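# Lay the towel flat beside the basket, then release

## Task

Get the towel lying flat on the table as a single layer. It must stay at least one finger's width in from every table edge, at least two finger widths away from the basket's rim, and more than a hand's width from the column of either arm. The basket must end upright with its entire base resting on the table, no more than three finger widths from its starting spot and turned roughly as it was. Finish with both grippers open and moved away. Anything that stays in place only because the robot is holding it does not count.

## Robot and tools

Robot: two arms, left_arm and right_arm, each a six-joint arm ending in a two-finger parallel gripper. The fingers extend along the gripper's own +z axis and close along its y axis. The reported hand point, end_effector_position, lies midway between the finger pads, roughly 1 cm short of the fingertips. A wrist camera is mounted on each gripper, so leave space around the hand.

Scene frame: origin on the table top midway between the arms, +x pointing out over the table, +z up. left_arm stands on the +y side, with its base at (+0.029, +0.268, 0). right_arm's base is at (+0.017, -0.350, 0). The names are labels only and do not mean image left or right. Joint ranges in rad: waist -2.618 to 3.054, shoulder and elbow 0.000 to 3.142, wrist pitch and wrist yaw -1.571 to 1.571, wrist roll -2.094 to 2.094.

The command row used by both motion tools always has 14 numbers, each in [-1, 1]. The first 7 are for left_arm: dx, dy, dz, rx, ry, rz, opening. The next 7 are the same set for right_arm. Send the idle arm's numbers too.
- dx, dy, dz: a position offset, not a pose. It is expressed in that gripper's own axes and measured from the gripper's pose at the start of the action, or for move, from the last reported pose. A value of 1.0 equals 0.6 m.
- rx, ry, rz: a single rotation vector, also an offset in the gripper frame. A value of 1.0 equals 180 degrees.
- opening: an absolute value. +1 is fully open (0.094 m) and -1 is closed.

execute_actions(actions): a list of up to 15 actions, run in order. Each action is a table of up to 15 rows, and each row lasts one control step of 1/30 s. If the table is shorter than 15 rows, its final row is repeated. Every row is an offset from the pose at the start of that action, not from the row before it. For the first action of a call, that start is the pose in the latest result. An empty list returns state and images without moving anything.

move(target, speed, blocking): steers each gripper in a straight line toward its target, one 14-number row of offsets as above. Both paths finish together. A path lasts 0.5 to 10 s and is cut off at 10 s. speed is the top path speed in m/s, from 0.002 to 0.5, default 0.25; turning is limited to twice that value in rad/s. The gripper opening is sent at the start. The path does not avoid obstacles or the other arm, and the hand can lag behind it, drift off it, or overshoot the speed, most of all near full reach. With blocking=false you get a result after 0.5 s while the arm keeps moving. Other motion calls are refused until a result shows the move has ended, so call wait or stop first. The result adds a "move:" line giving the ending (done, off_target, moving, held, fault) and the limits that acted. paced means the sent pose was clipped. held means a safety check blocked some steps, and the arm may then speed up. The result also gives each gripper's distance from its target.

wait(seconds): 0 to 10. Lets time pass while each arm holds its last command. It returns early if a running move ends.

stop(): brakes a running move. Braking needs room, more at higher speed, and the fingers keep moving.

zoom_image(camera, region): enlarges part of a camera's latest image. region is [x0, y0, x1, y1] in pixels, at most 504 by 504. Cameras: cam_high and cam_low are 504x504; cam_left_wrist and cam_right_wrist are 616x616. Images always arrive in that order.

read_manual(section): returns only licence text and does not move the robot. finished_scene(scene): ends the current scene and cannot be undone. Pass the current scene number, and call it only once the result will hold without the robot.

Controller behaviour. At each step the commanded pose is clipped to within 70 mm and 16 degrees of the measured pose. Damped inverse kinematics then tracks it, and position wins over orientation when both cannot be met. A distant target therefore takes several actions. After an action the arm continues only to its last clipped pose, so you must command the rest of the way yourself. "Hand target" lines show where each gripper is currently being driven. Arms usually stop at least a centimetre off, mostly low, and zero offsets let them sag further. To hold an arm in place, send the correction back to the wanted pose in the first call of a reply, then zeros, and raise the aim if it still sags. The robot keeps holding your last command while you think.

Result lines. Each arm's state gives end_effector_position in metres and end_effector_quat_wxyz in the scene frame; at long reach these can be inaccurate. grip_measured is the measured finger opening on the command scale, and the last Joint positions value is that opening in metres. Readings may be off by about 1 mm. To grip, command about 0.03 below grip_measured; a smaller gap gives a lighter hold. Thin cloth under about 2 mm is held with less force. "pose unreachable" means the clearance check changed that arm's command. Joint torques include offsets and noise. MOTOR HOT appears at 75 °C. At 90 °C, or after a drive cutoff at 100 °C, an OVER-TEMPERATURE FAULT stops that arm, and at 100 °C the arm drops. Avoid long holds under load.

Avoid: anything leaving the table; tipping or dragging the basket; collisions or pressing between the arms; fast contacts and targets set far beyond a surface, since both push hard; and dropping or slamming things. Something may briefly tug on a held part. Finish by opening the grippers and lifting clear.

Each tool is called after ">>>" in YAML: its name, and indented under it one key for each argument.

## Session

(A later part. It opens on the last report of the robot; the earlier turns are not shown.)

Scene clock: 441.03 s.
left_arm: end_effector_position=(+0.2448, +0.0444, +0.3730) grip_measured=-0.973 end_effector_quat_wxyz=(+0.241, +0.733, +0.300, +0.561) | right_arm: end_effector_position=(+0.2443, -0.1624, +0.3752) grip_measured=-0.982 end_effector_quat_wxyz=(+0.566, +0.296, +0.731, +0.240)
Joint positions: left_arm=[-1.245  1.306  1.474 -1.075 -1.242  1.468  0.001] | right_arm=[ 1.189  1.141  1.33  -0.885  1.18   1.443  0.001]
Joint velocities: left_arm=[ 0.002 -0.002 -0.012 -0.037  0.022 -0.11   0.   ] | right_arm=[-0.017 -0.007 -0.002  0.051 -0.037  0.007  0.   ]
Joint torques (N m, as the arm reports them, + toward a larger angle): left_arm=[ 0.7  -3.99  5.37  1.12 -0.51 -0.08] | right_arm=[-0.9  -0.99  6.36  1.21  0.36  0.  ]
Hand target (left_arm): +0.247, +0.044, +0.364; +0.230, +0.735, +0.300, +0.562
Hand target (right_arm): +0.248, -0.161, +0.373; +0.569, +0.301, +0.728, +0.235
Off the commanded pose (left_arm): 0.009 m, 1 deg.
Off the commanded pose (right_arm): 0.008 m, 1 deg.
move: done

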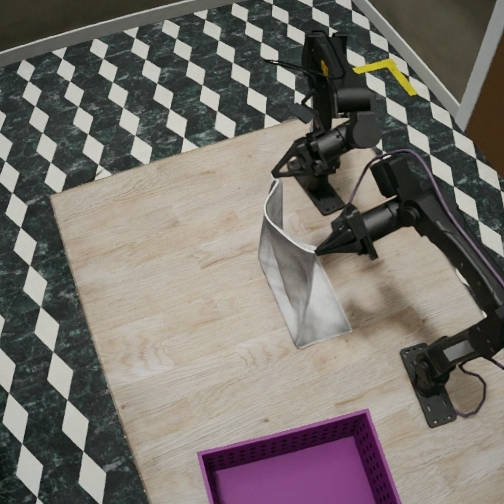

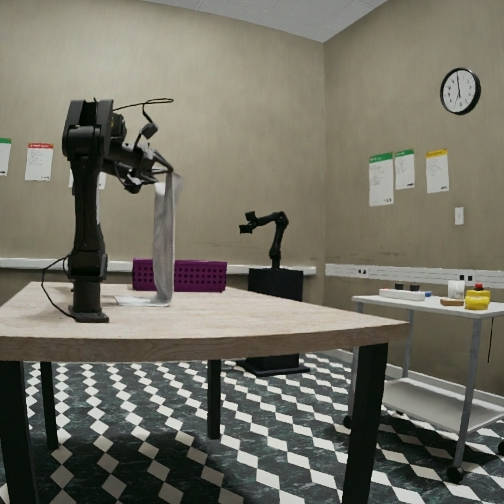

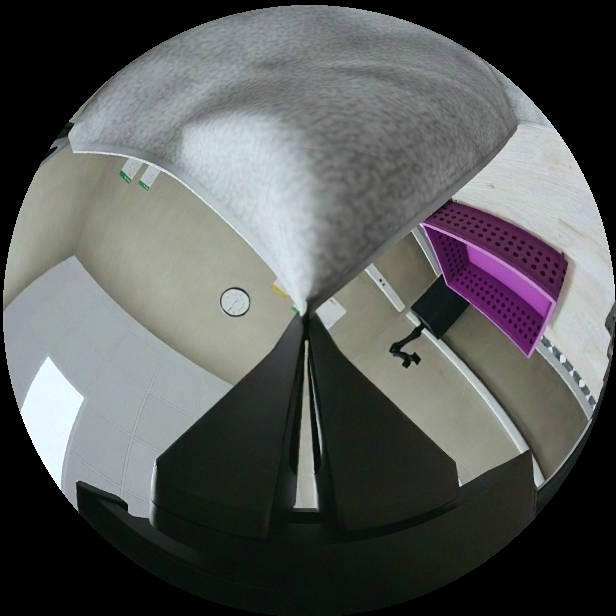

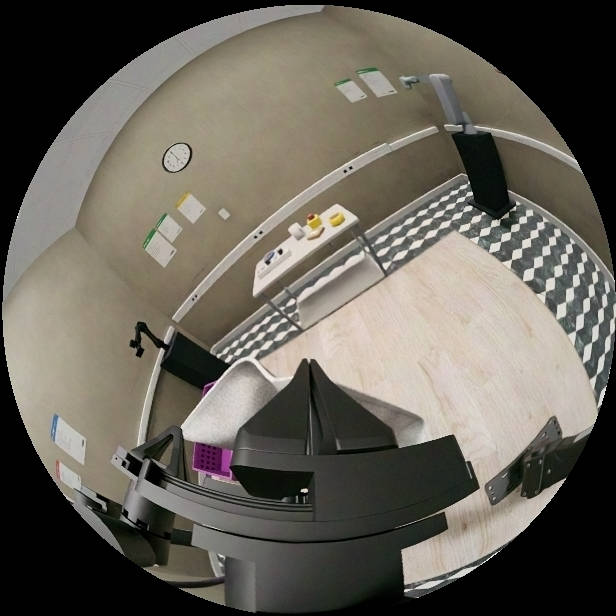

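>>> move:
  target: [-0.123,-0.131,0.3127,0.059,-0.0585,-0.001,-1, 0.1245,-0.1285,0.3125,0.0586,0.0593,0.001,-1]
  speed: 0.06

Scene clock: 454.07 s.
left_arm: end_effector_position=(+0.3978, +0.0397, +0.2325) grip_measured=-0.973 end_effector_quat_wxyz=(+0.211, +0.791, +0.334, +0.467) | right_arm: end_effector_position=(+0.3938, -0.1613, +0.2246) grip_measured=-0.982 end_effector_quat_wxyz=(+0.467, +0.321, +0.801, +0.196)
Joint positions: left_arm=[-0.682  1.504  1.177 -0.329 -0.677  1.868  0.001] | right_arm=[ 0.606  1.425  1.076 -0.275  0.582  1.155  0.001]
Joint velocities: left_arm=[-0.007 -0.017 -0.017  0.007 -0.051 -0.051 -0.   ] | right_arm=[-0.002  0.012  0.027  0.051  0.022 -0.066  0.   ]
Joint torques (N m, as the arm reports them, + toward a larger angle): left_arm=[ 0.39 -7.18  6.7   1.56 -0.16  0.08] | right_arm=[-0.8  -4.53  8.19  1.5   0.16 -0.13]
Hand target (left_arm): +0.397, +0.042, +0.219; +0.198, +0.801, +0.329, +0.460
Hand target (right_arm): +0.399, -0.163, +0.227; +0.471, +0.322, +0.797, +0.198
Off the commanded pose (left_arm): 0.012 m, 2 deg.
Off the commanded pose (right_arm): 0.006 m, 1 deg.
move: off_target (left_arm)

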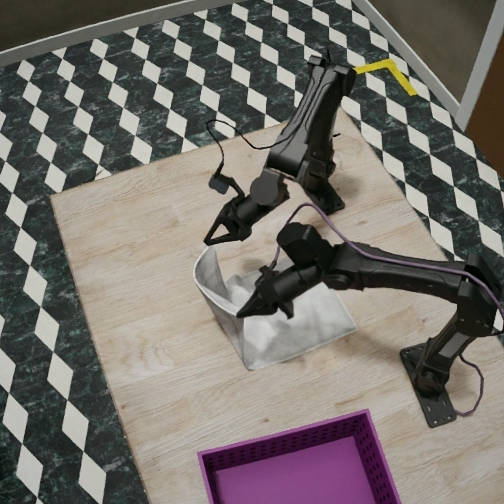

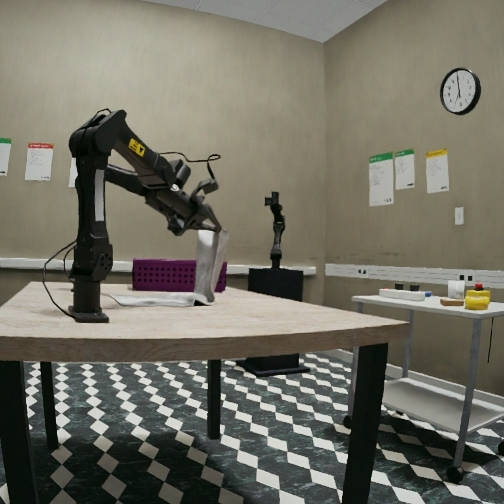

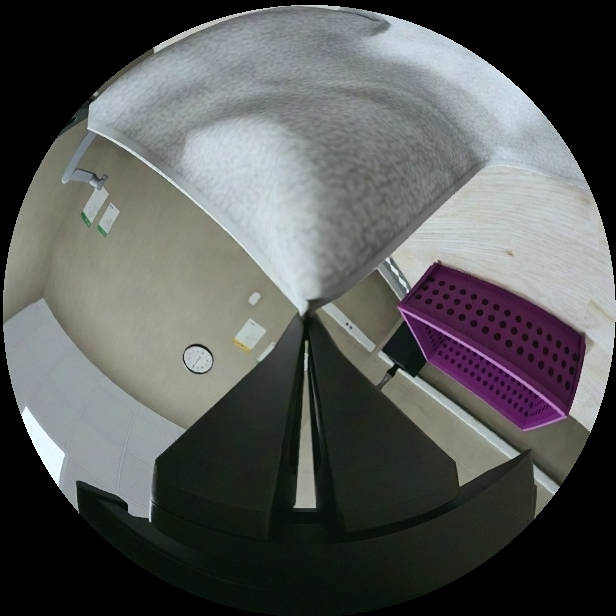

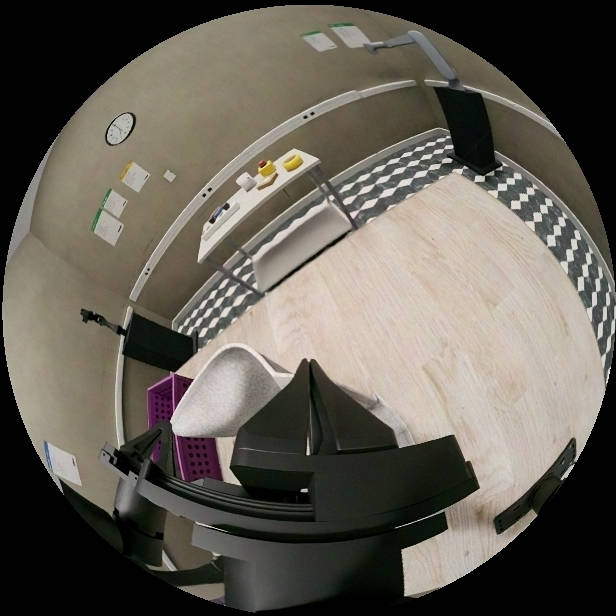

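>>> move:
  target: [-0.0555,-0.081,0.3025,0.046,-0.044,-0.001,-1, 0.040,-0.049,0.296,0.039,0.040,0.001,-1]
  speed: 0.06

Scene clock: 464.53 s.
left_arm: end_effector_position=(+0.5236, +0.0451, +0.0912) grip_measured=-0.973 end_effector_quat_wxyz=(+0.171, +0.834, +0.355, +0.386) | right_arm: end_effector_position=(+0.5200, -0.1637, +0.0939) grip_measured=-0.982 end_effector_quat_wxyz=(+0.388, +0.336, +0.844, +0.157)
Joint positions: left_arm=[-0.42   2.039  1.394 -0.129 -0.405  1.954  0.001] | right_arm=[ 0.375  1.999  1.351 -0.115  0.345  1.076  0.001]
Joint velocities: left_arm=[ 0.007 -0.007  0.027 -0.037 -0.007  0.007  0.001] | right_arm=[ 0.022 -0.012  0.012 -0.007 -0.066 -0.022  0.   ]
Joint torques (N m, as the arm reports them, + toward a larger angle): left_arm=[  0.42 -12.07  10.76   1.46  -0.06   0.13] | right_arm=[-0.49 -8.99 10.06  1.38  0.08 -0.11]
Hand target (left_arm): +0.529, +0.042, +0.094; +0.176, +0.835, +0.352, +0.385
Hand target (right_arm): +0.529, -0.163, +0.105; +0.397, +0.336, +0.838, +0.166
Off the commanded pose (left_arm): 0.007 m, 1 deg.
Off the commanded pose (right_arm): 0.015 m, 2 deg.
move: off_target (right_arm)

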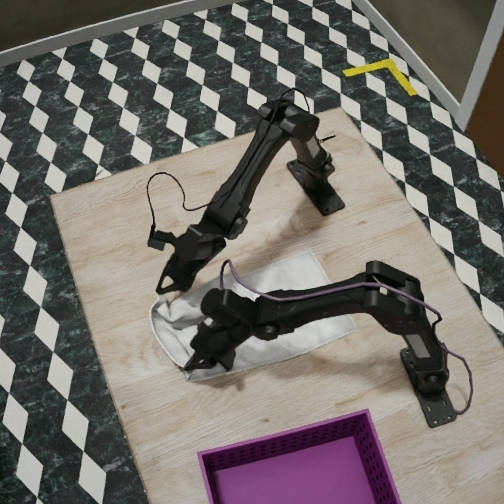

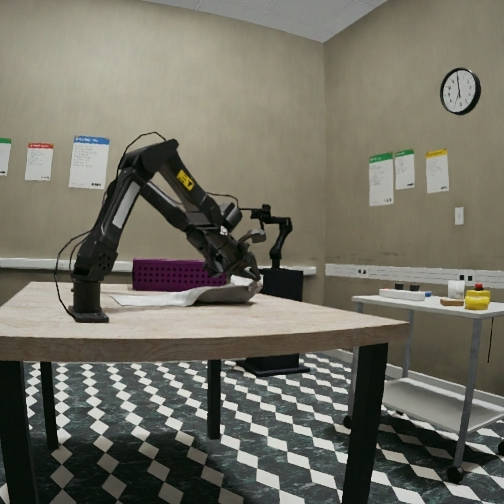

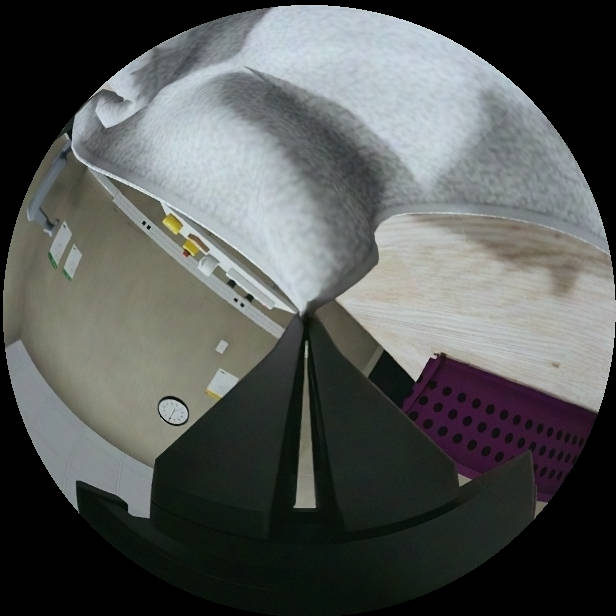

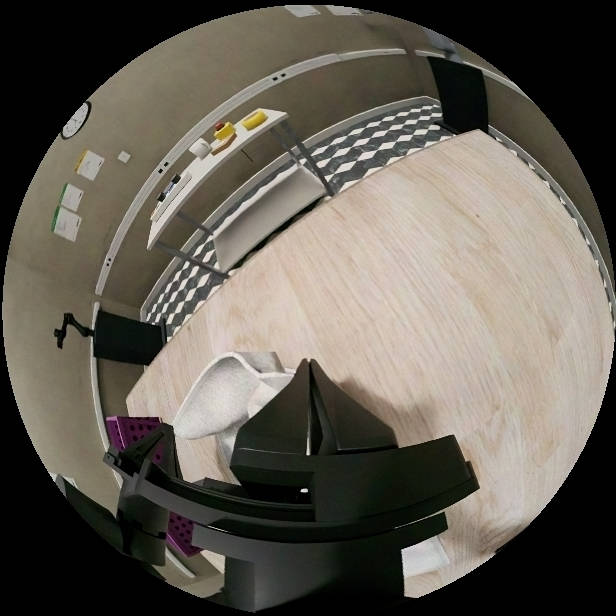

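>>> zoom_image:
  camera: "cam_high"
  region: [100, 200, 380, 420]

>>> zoom_image:
  camera: "cam_low"
  region: [90, 200, 310, 330]

Region (100, 200, 380, 420) of cam_high's 504x504 image, scaled by 1.800, with more detail than that image has; it fills the top 396 rows of this view, and the rest is white.

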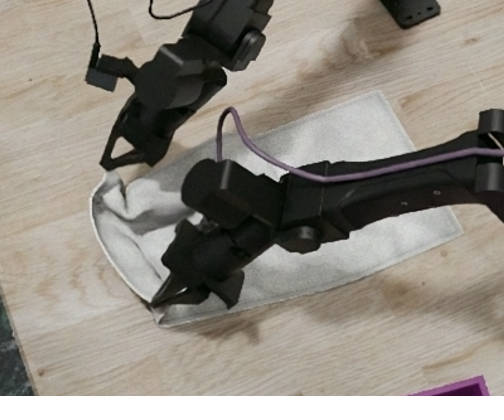

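Region (90, 200, 310, 330) of cam_low's 504x504 image, scaled by 2.291, with more detail than that image has; it fills the top 298 rows of this view, and the rest is white.

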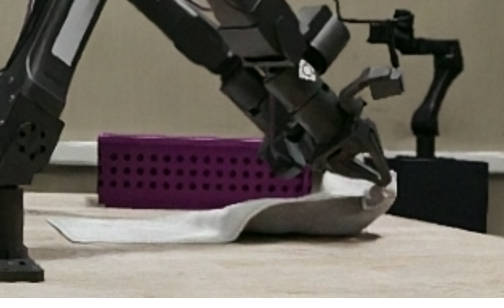

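>>> move:
  target: [0.052,0.048,0.118,0,0,0,-1, -0.063,0.051,0.118,0,0,0,-1]
  speed: 0.04

Scene clock: 480.23 s.
left_arm: end_effector_position=(+0.6019, +0.0449, +0.0804) grip_measured=-0.973 end_effector_quat_wxyz=(+0.176, +0.829, +0.357, +0.392) | right_arm: end_effector_position=(+0.5979, -0.1640, +0.0742) grip_measured=-0.982 end_effector_quat_wxyz=(+0.381, +0.336, +0.848, +0.152)
Joint positions: left_arm=[-0.338  2.297  1.751 -0.189 -0.351  2.012  0.001] | right_arm=[ 0.301  2.288  1.739 -0.215  0.287  1.023  0.001]
Joint velocities: left_arm=[-0.002 -0.007  0.027 -0.037 -0.066 -0.007  0.   ] | right_arm=[ 0.007 -0.007  0.002 -0.022 -0.007 -0.037 -0.001]
Joint torques (N m, as the arm reports them, + toward a larger angle): left_arm=[  0.52 -14.52  10.81   1.34  -0.05   0.09] | right_arm=[ -0.93 -11.22  10.25   1.35   0.1   -0.09]
Hand target (left_arm): +0.605, +0.047, +0.078; +0.172, +0.834, +0.355, +0.387
Hand target (right_arm): +0.605, -0.167, +0.084; +0.388, +0.336, +0.844, +0.156
Off the commanded pose (left_arm): 0.004 m, 1 deg.
Off the commanded pose (right_arm): 0.013 m, 1 deg.
move: off_target (right_arm)

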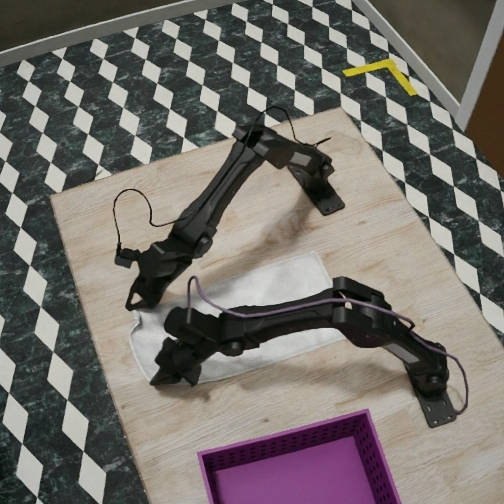

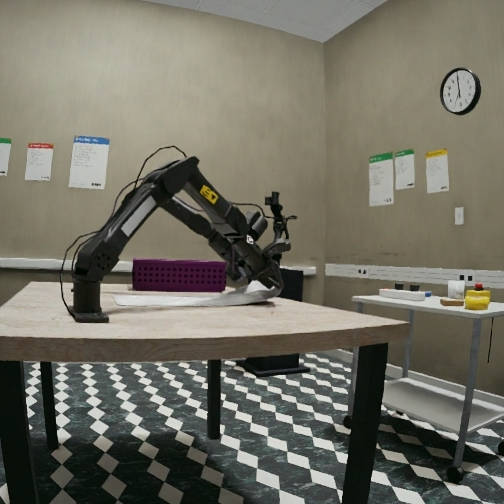

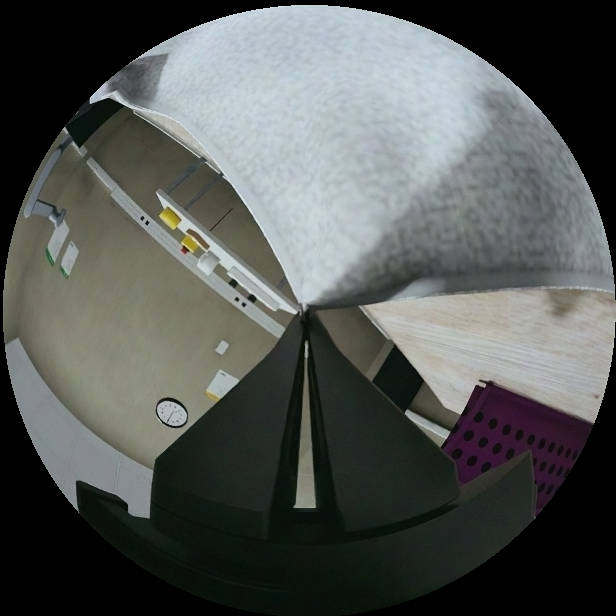

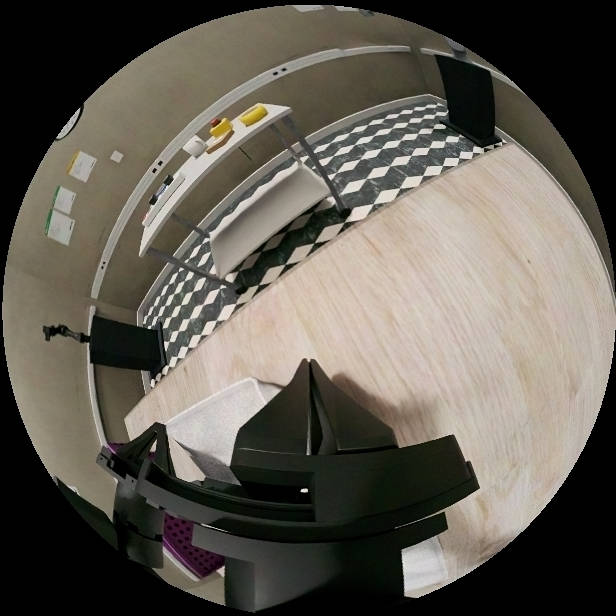

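>>> execute_actions:
  actions: []

Scene clock: 490.00 s.
left_arm: end_effector_position=(+0.6017, +0.0449, +0.0802) grip_measured=-0.973 end_effector_quat_wxyz=(+0.175, +0.830, +0.357, +0.392) | right_arm: end_effector_position=(+0.5978, -0.1641, +0.0741) grip_measured=-0.982 end_effector_quat_wxyz=(+0.381, +0.336, +0.848, +0.152)
Joint positions: left_arm=[-0.338  2.297  1.751 -0.191 -0.351  2.012  0.001] | right_arm=[ 0.301  2.288  1.74  -0.217  0.287  1.022  0.001]
Joint velocities: left_arm=[-0.012 -0.012  0.002  0.007 -0.051 -0.051 -0.   ] | right_arm=[-0.017  0.012 -0.007 -0.051 -0.051 -0.037 -0.001]
Joint torques (N m, as the arm reports them, + toward a larger angle): left_arm=[  0.6  -14.48  10.81   1.33  -0.06   0.12] | right_arm=[ -0.82 -11.22  10.22   1.26   0.08  -0.1 ]
Hand target (left_arm): +0.605, +0.047, +0.078; +0.172, +0.834, +0.355, +0.386
Hand target (right_arm): +0.605, -0.167, +0.084; +0.388, +0.336, +0.844, +0.156
Off the commanded pose (left_arm): 0.004 m, 1 deg.
Off the commanded pose (right_arm): 0.013 m, 1 deg.

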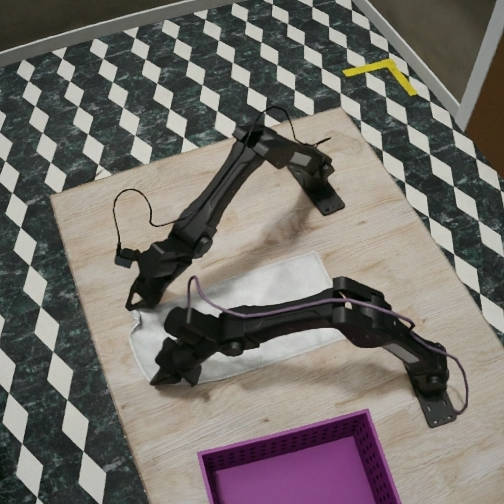

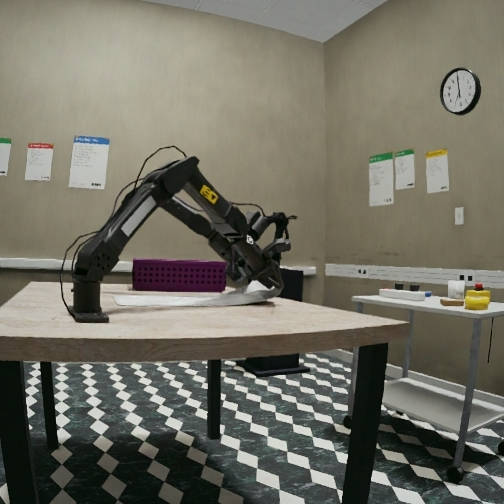

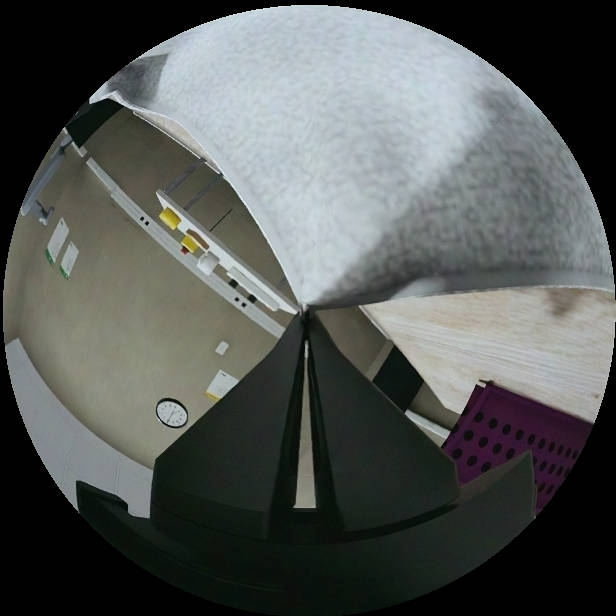

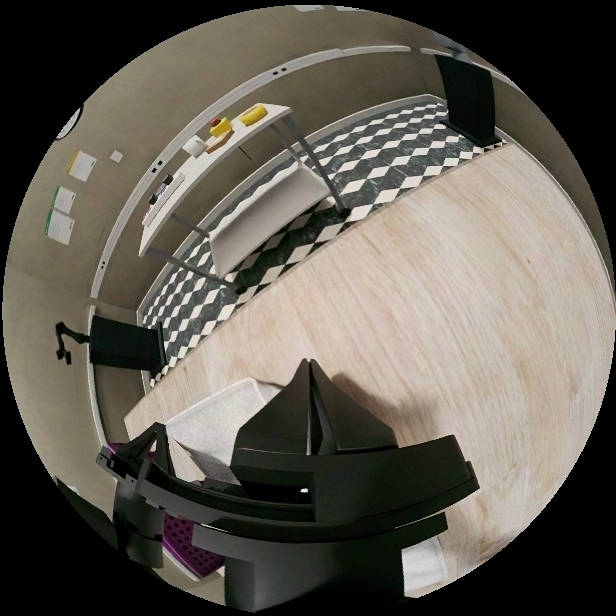

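>>> move:
  target: [-0.030,-0.033,0.076,0,0,0,-1, 0.023,-0.022,0.0755,0,0,0,-1]
  speed: 0.04

Scene clock: 497.80 s.
left_arm: end_effector_position=(+0.6138, +0.0422, +0.0338) grip_measured=-0.973 end_effector_quat_wxyz=(+0.177, +0.827, +0.358, +0.395) | right_arm: end_effector_position=(+0.6130, -0.1604, +0.0314) grip_measured=-0.982 end_effector_quat_wxyz=(+0.381, +0.336, +0.848, +0.152)
Joint positions: left_arm=[-0.333  2.411  1.751 -0.07  -0.35   2.015  0.001] | right_arm=[ 0.296  2.409  1.774 -0.128  0.285  1.02   0.001]
Joint velocities: left_arm=[ 0.002 -0.007 -0.002  0.051 -0.022  0.037 -0.   ] | right_arm=[-0.007 -0.002  0.002  0.037 -0.007 -0.022 -0.001]
Joint torques (N m, as the arm reports them, + toward a larger angle): left_arm=[  0.87 -14.42  11.08   1.43  -0.01   0.07] | right_arm=[ -0.83 -10.86   9.33   1.25   0.04  -0.09]
Hand target (left_arm): +0.620, +0.044, +0.031; +0.176, +0.830, +0.357, +0.392
Hand target (right_arm): +0.618, -0.164, +0.030; +0.381, +0.335, +0.848, +0.152
Off the commanded pose (left_arm): 0.008 m, 0 deg.
Off the commanded pose (right_arm): 0.007 m, 0 deg.
move: done

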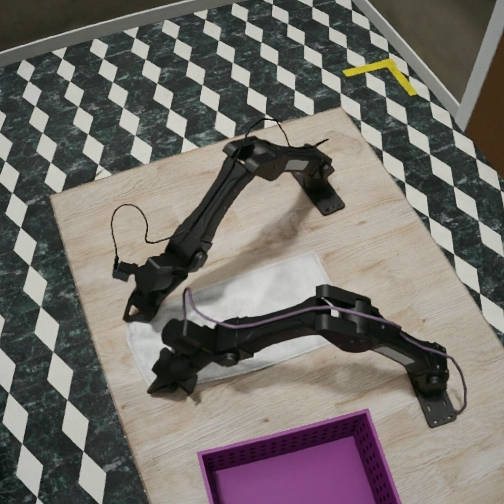

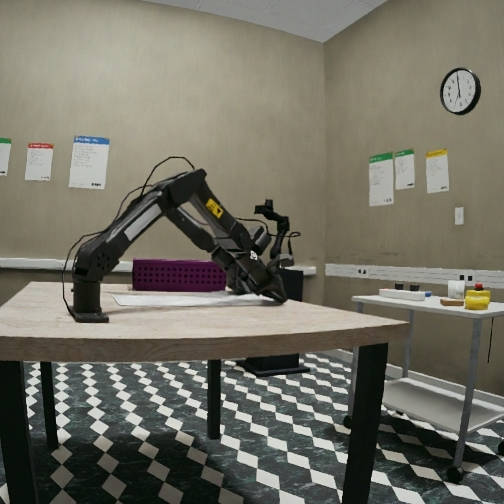

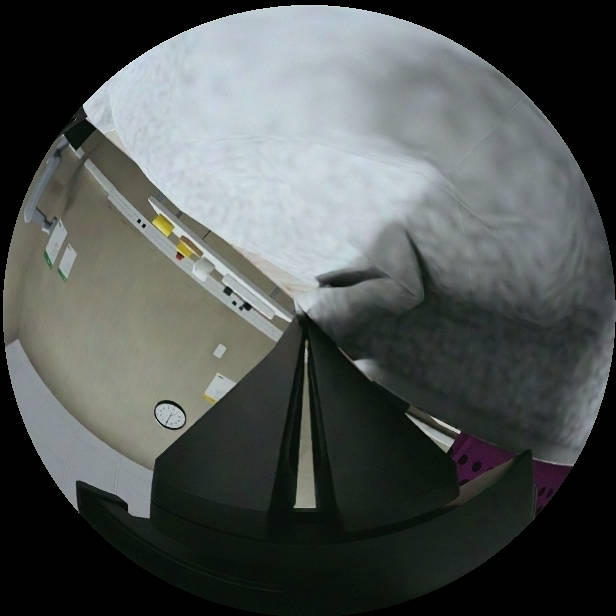

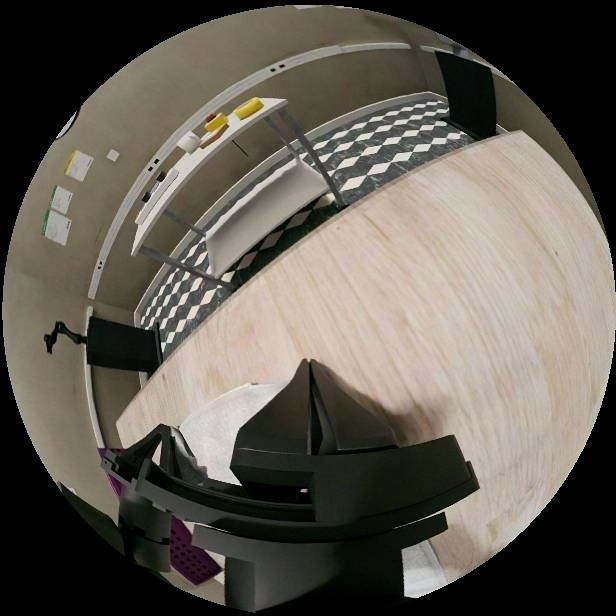

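>>> move:
  target: [0.0155,0.0013,0.029,0,0,0,-1, -0.020,0.0025,0.024,0,0,0,-1]
  speed: 0.02

Scene clock: 503.07 s.
left_arm: end_effector_position=(+0.6296, +0.0455, +0.0370) grip_measured=-0.973 end_effector_quat_wxyz=(+0.185, +0.820, +0.360, +0.404) | right_arm: end_effector_position=(+0.6276, -0.1613, +0.0320) grip_measured=-0.982 end_effector_quat_wxyz=(+0.387, +0.337, +0.844, +0.160)
Joint positions: left_arm=[-0.315  2.448  1.811 -0.062 -0.342  2.024  0.001] | right_arm=[ 0.283  2.452  1.842 -0.13   0.272  1.012  0.001]
Joint velocities: left_arm=[ 0.012 -0.007  0.012  0.007  0.022  0.007  0.   ] | right_arm=[-0.012 -0.002 -0.007 -0.022  0.007  0.022 -0.001]
Joint torques (N m, as the arm reports them, + toward a larger angle): left_arm=[  0.65 -14.82  10.49   1.36  -0.03   0.1 ] | right_arm=[ -0.83 -11.26   9.37   1.1    0.03  -0.08]
Hand target (left_arm): +0.632, +0.048, +0.029; +0.177, +0.827, +0.358, +0.395
Hand target (right_arm): +0.630, -0.167, +0.029; +0.382, +0.336, +0.847, +0.153
Off the commanded pose (left_arm): 0.009 m, 2 deg.
Off the commanded pose (right_arm): 0.007 m, 1 deg.
move: done

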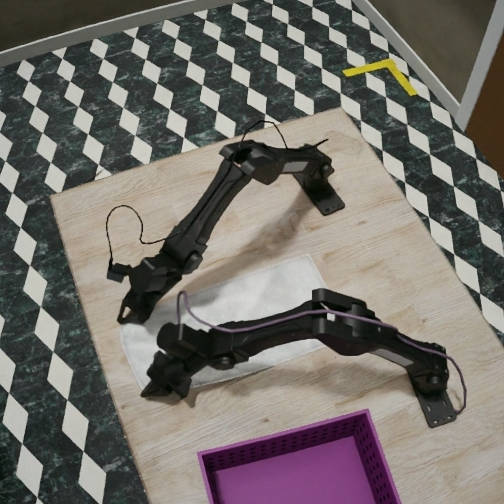

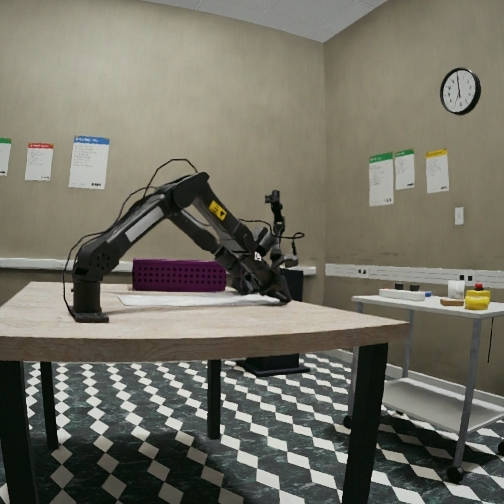

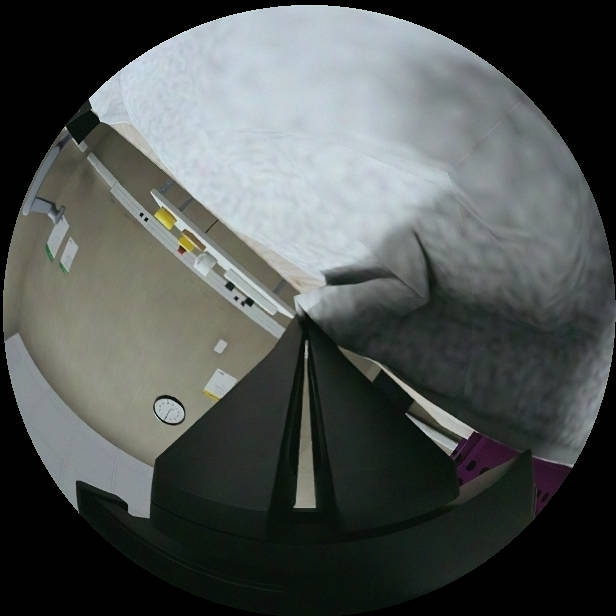

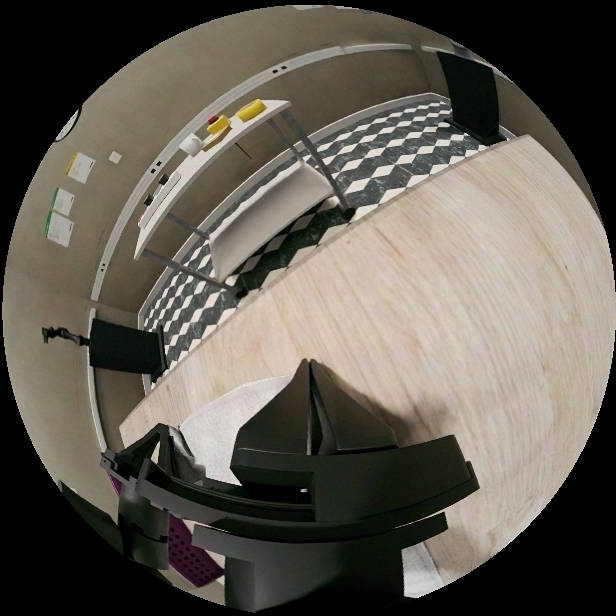

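>>> execute_actions:
  actions:
    - [[0,0,0,0,0,0,-0.85,0,0,0,0,0,0,-0.85]]
    - [[0,0,0,0,0,0,-0.5,0,0,0,0,0,0,-0.5]]
    - [[0,0,0,0,0,0,-0.1,0,0,0,0,0,0,-0.1]]

Scene clock: 506.87 s.
left_arm: end_effector_position=(+0.6336, +0.0435, +0.0424) grip_measured=-0.102 end_effector_quat_wxyz=(+0.195, +0.814, +0.360, +0.412) | right_arm: end_effector_position=(+0.6338, -0.1570, +0.0399) grip_measured=-0.103 end_effector_quat_wxyz=(+0.400, +0.335, +0.835, +0.176)
Joint positions: left_arm=[-0.315  2.448  1.811 -0.032 -0.342  2.025  0.042] | right_arm=[ 0.284  2.452  1.842 -0.086  0.266  1.012  0.042]
Joint velocities: left_arm=[-0.002 -0.017 -0.017 -0.081 -0.007  0.037  0.   ] | right_arm=[ 0.012 -0.027 -0.002 -0.037 -0.022 -0.007 -0.   ]
Joint torques (N m, as the arm reports them, + toward a larger angle): left_arm=[ -0.03 -16.92   8.06   1.57  -0.12   0.  ] | right_arm=[ -0.05 -12.33   7.29   1.15   0.1   -0.03]
Hand target (left_arm): +0.632, +0.044, +0.041; +0.191, +0.816, +0.360, +0.410
Hand target (right_arm): +0.630, -0.160, +0.035; +0.392, +0.336, +0.840, +0.166
Off the commanded pose (left_arm): 0.002 m, 1 deg.
Off the commanded pose (right_arm): 0.007 m, 2 deg.

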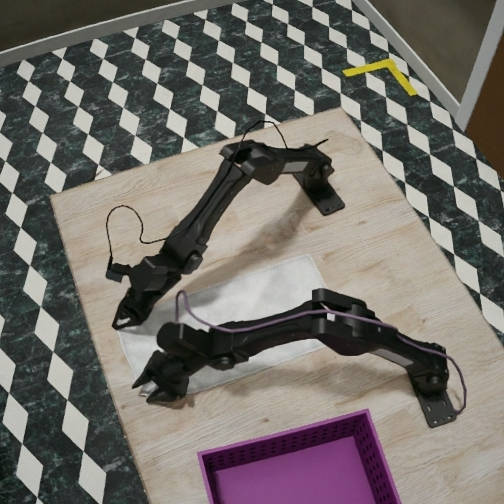

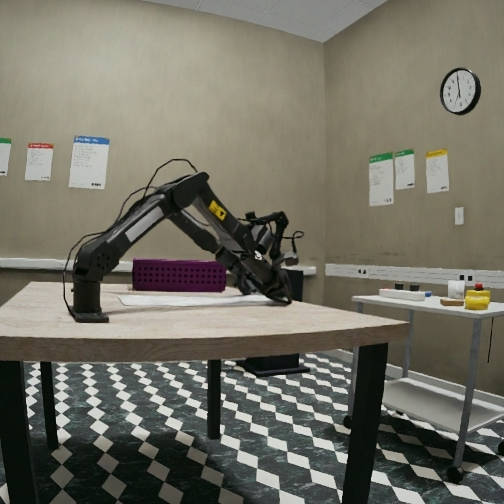

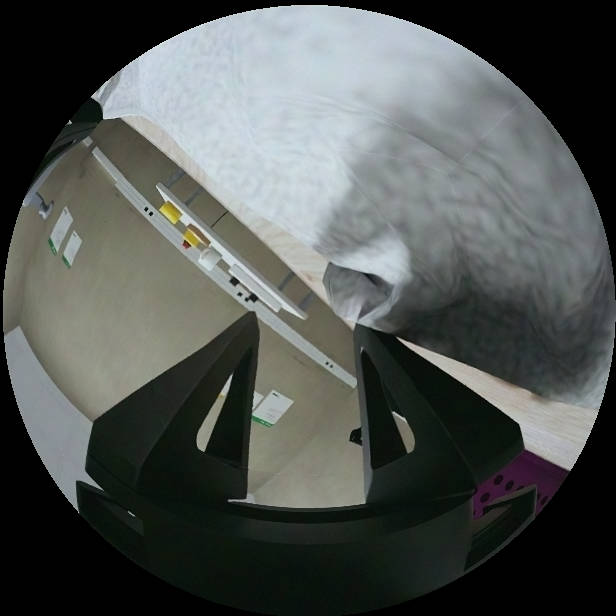

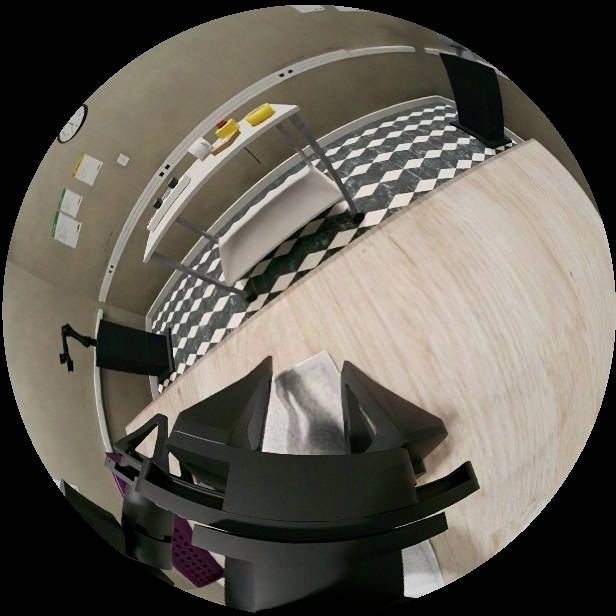

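>>> move:
  target: [0.038,0.0165,-0.032,0,0,0,0.2, -0.039,0.014,-0.0325,0,0,0,0.2]
  speed: 0.03

Scene clock: 512.63 s.
left_arm: end_effector_position=(+0.6356, +0.0498, +0.0760) grip_measured=+0.198 end_effector_quat_wxyz=(+0.204, +0.805, +0.363, +0.423) | right_arm: end_effector_position=(+0.6296, -0.1630, +0.0438) grip_measured=+0.197 end_effector_quat_wxyz=(+0.389, +0.335, +0.841, +0.168)
Joint positions: left_arm=[-0.305  2.385  1.811 -0.06  -0.341  2.029  0.056] | right_arm=[ 0.275  2.431  1.842 -0.134  0.257  1.008  0.056]
Joint velocities: left_arm=[-0.002  0.002 -0.012 -0.022 -0.022 -0.022 -0.   ] | right_arm=[-0.002 -0.002 -0.007  0.007 -0.022 -0.007  0.001]
Joint torques (N m, as the arm reports them, + toward a larger angle): left_arm=[  0.55 -17.41   7.56   1.46   0.01   0.12] | right_arm=[ -0.86 -15.27   8.27   1.24   0.07  -0.09]
Hand target (left_arm): +0.631, +0.055, +0.072; +0.195, +0.814, +0.360, +0.412
Hand target (right_arm): +0.633, -0.168, +0.069; +0.400, +0.335, +0.835, +0.176
Off the commanded pose (left_arm): 0.008 m, 2 deg.
Off the commanded pose (right_arm): 0.026 m, 2 deg.
move: off_target (right_arm)

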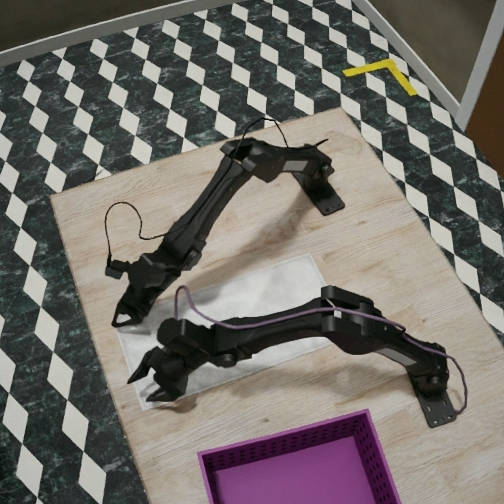

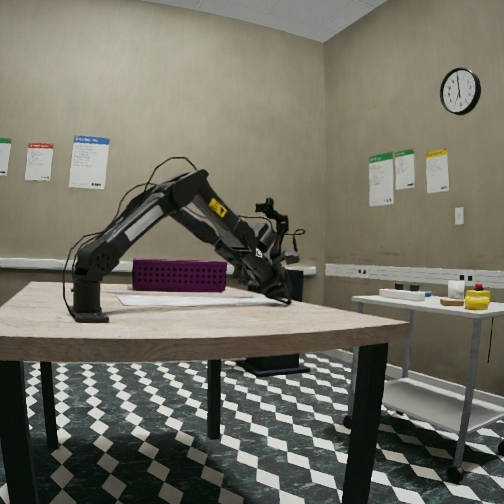

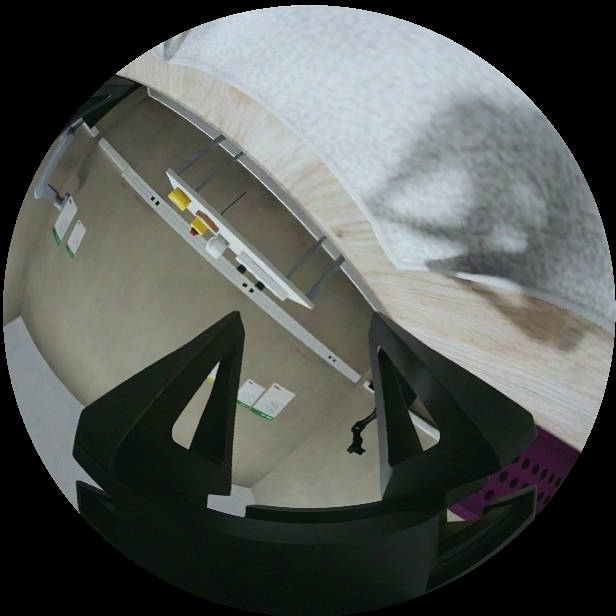

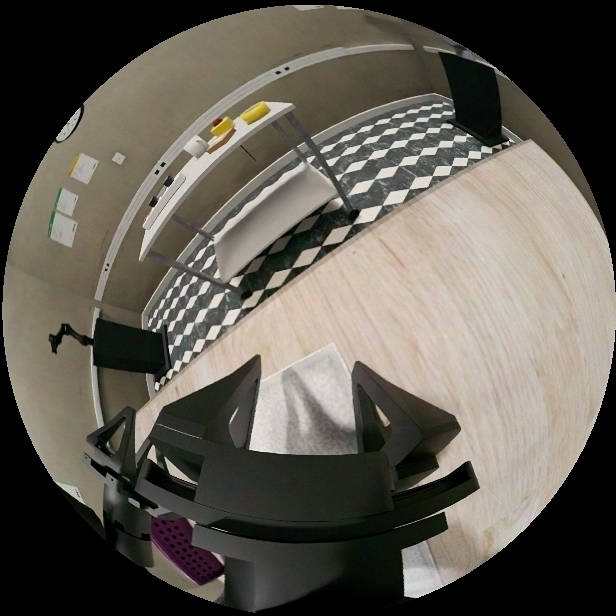

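>>> move:
  target: [0.068,0.002,-0.149,0,0,0,0.2, -0.062,0.035,-0.060,0,0,0,0.2]
  speed: 0.06

Scene clock: 520.23 s.
left_arm: end_effector_position=(+0.5858, +0.0764, +0.1621) grip_measured=+0.198 end_effector_quat_wxyz=(+0.220, +0.791, +0.364, +0.439) | right_arm: end_effector_position=(+0.6210, -0.1710, +0.0634) grip_measured=+0.197 end_effector_quat_wxyz=(+0.369, +0.335, +0.853, +0.152)
Joint positions: left_arm=[-0.3    2.051  1.572 -0.102 -0.34   2.029  0.056] | right_arm=[ 0.265  2.385  1.881 -0.274  0.246  1.001  0.056]
Joint velocities: left_arm=[ 0.007  0.007  0.012 -0.066  0.007 -0.022 -0.001] | right_arm=[ 0.027  0.027 -0.022 -0.037  0.007 -0.066 -0.001]
Joint torques (N m, as the arm reports them, + toward a larger angle): left_arm=[  0.58 -14.68   5.88   1.52   0.01   0.08] | right_arm=[ -0.81 -14.81  10.19   1.25   0.04  -0.1 ]
Hand target (left_arm): +0.578, +0.083, +0.148; +0.204, +0.805, +0.363, +0.423
Hand target (right_arm): +0.629, -0.175, +0.098; +0.390, +0.335, +0.841, +0.168
Off the commanded pose (left_arm): 0.017 m, 3 deg.
Off the commanded pose (right_arm): 0.036 m, 3 deg.
move: off_target (left_arm, right_arm)

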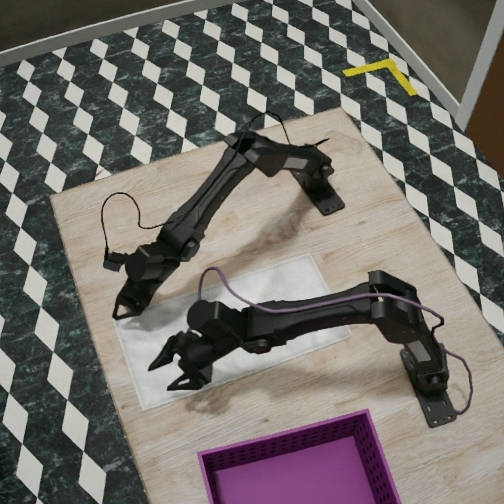

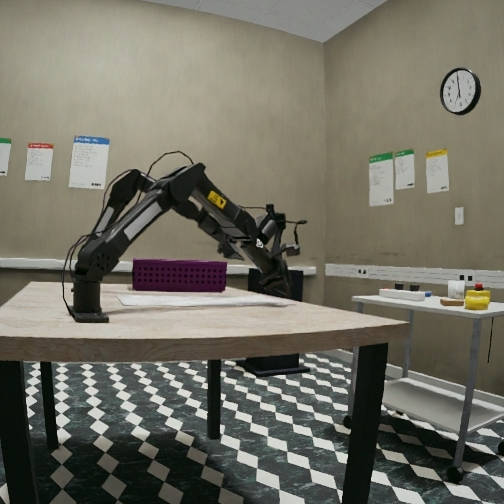

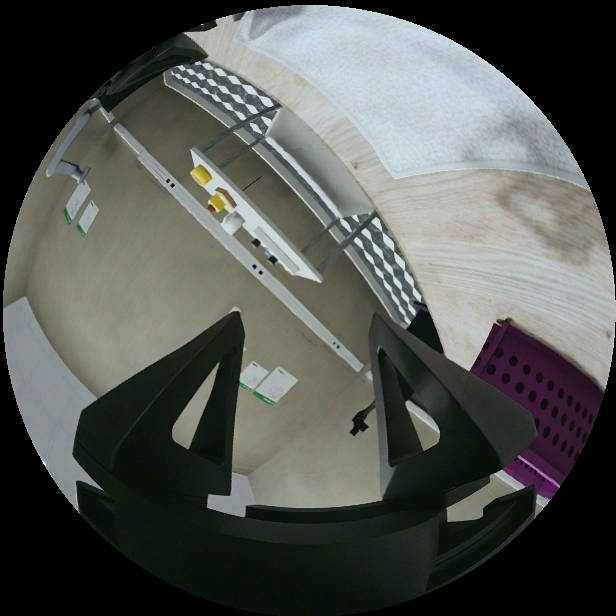

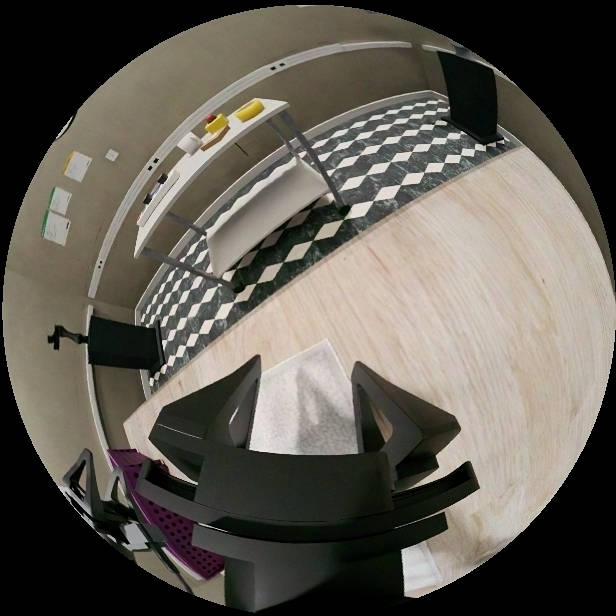

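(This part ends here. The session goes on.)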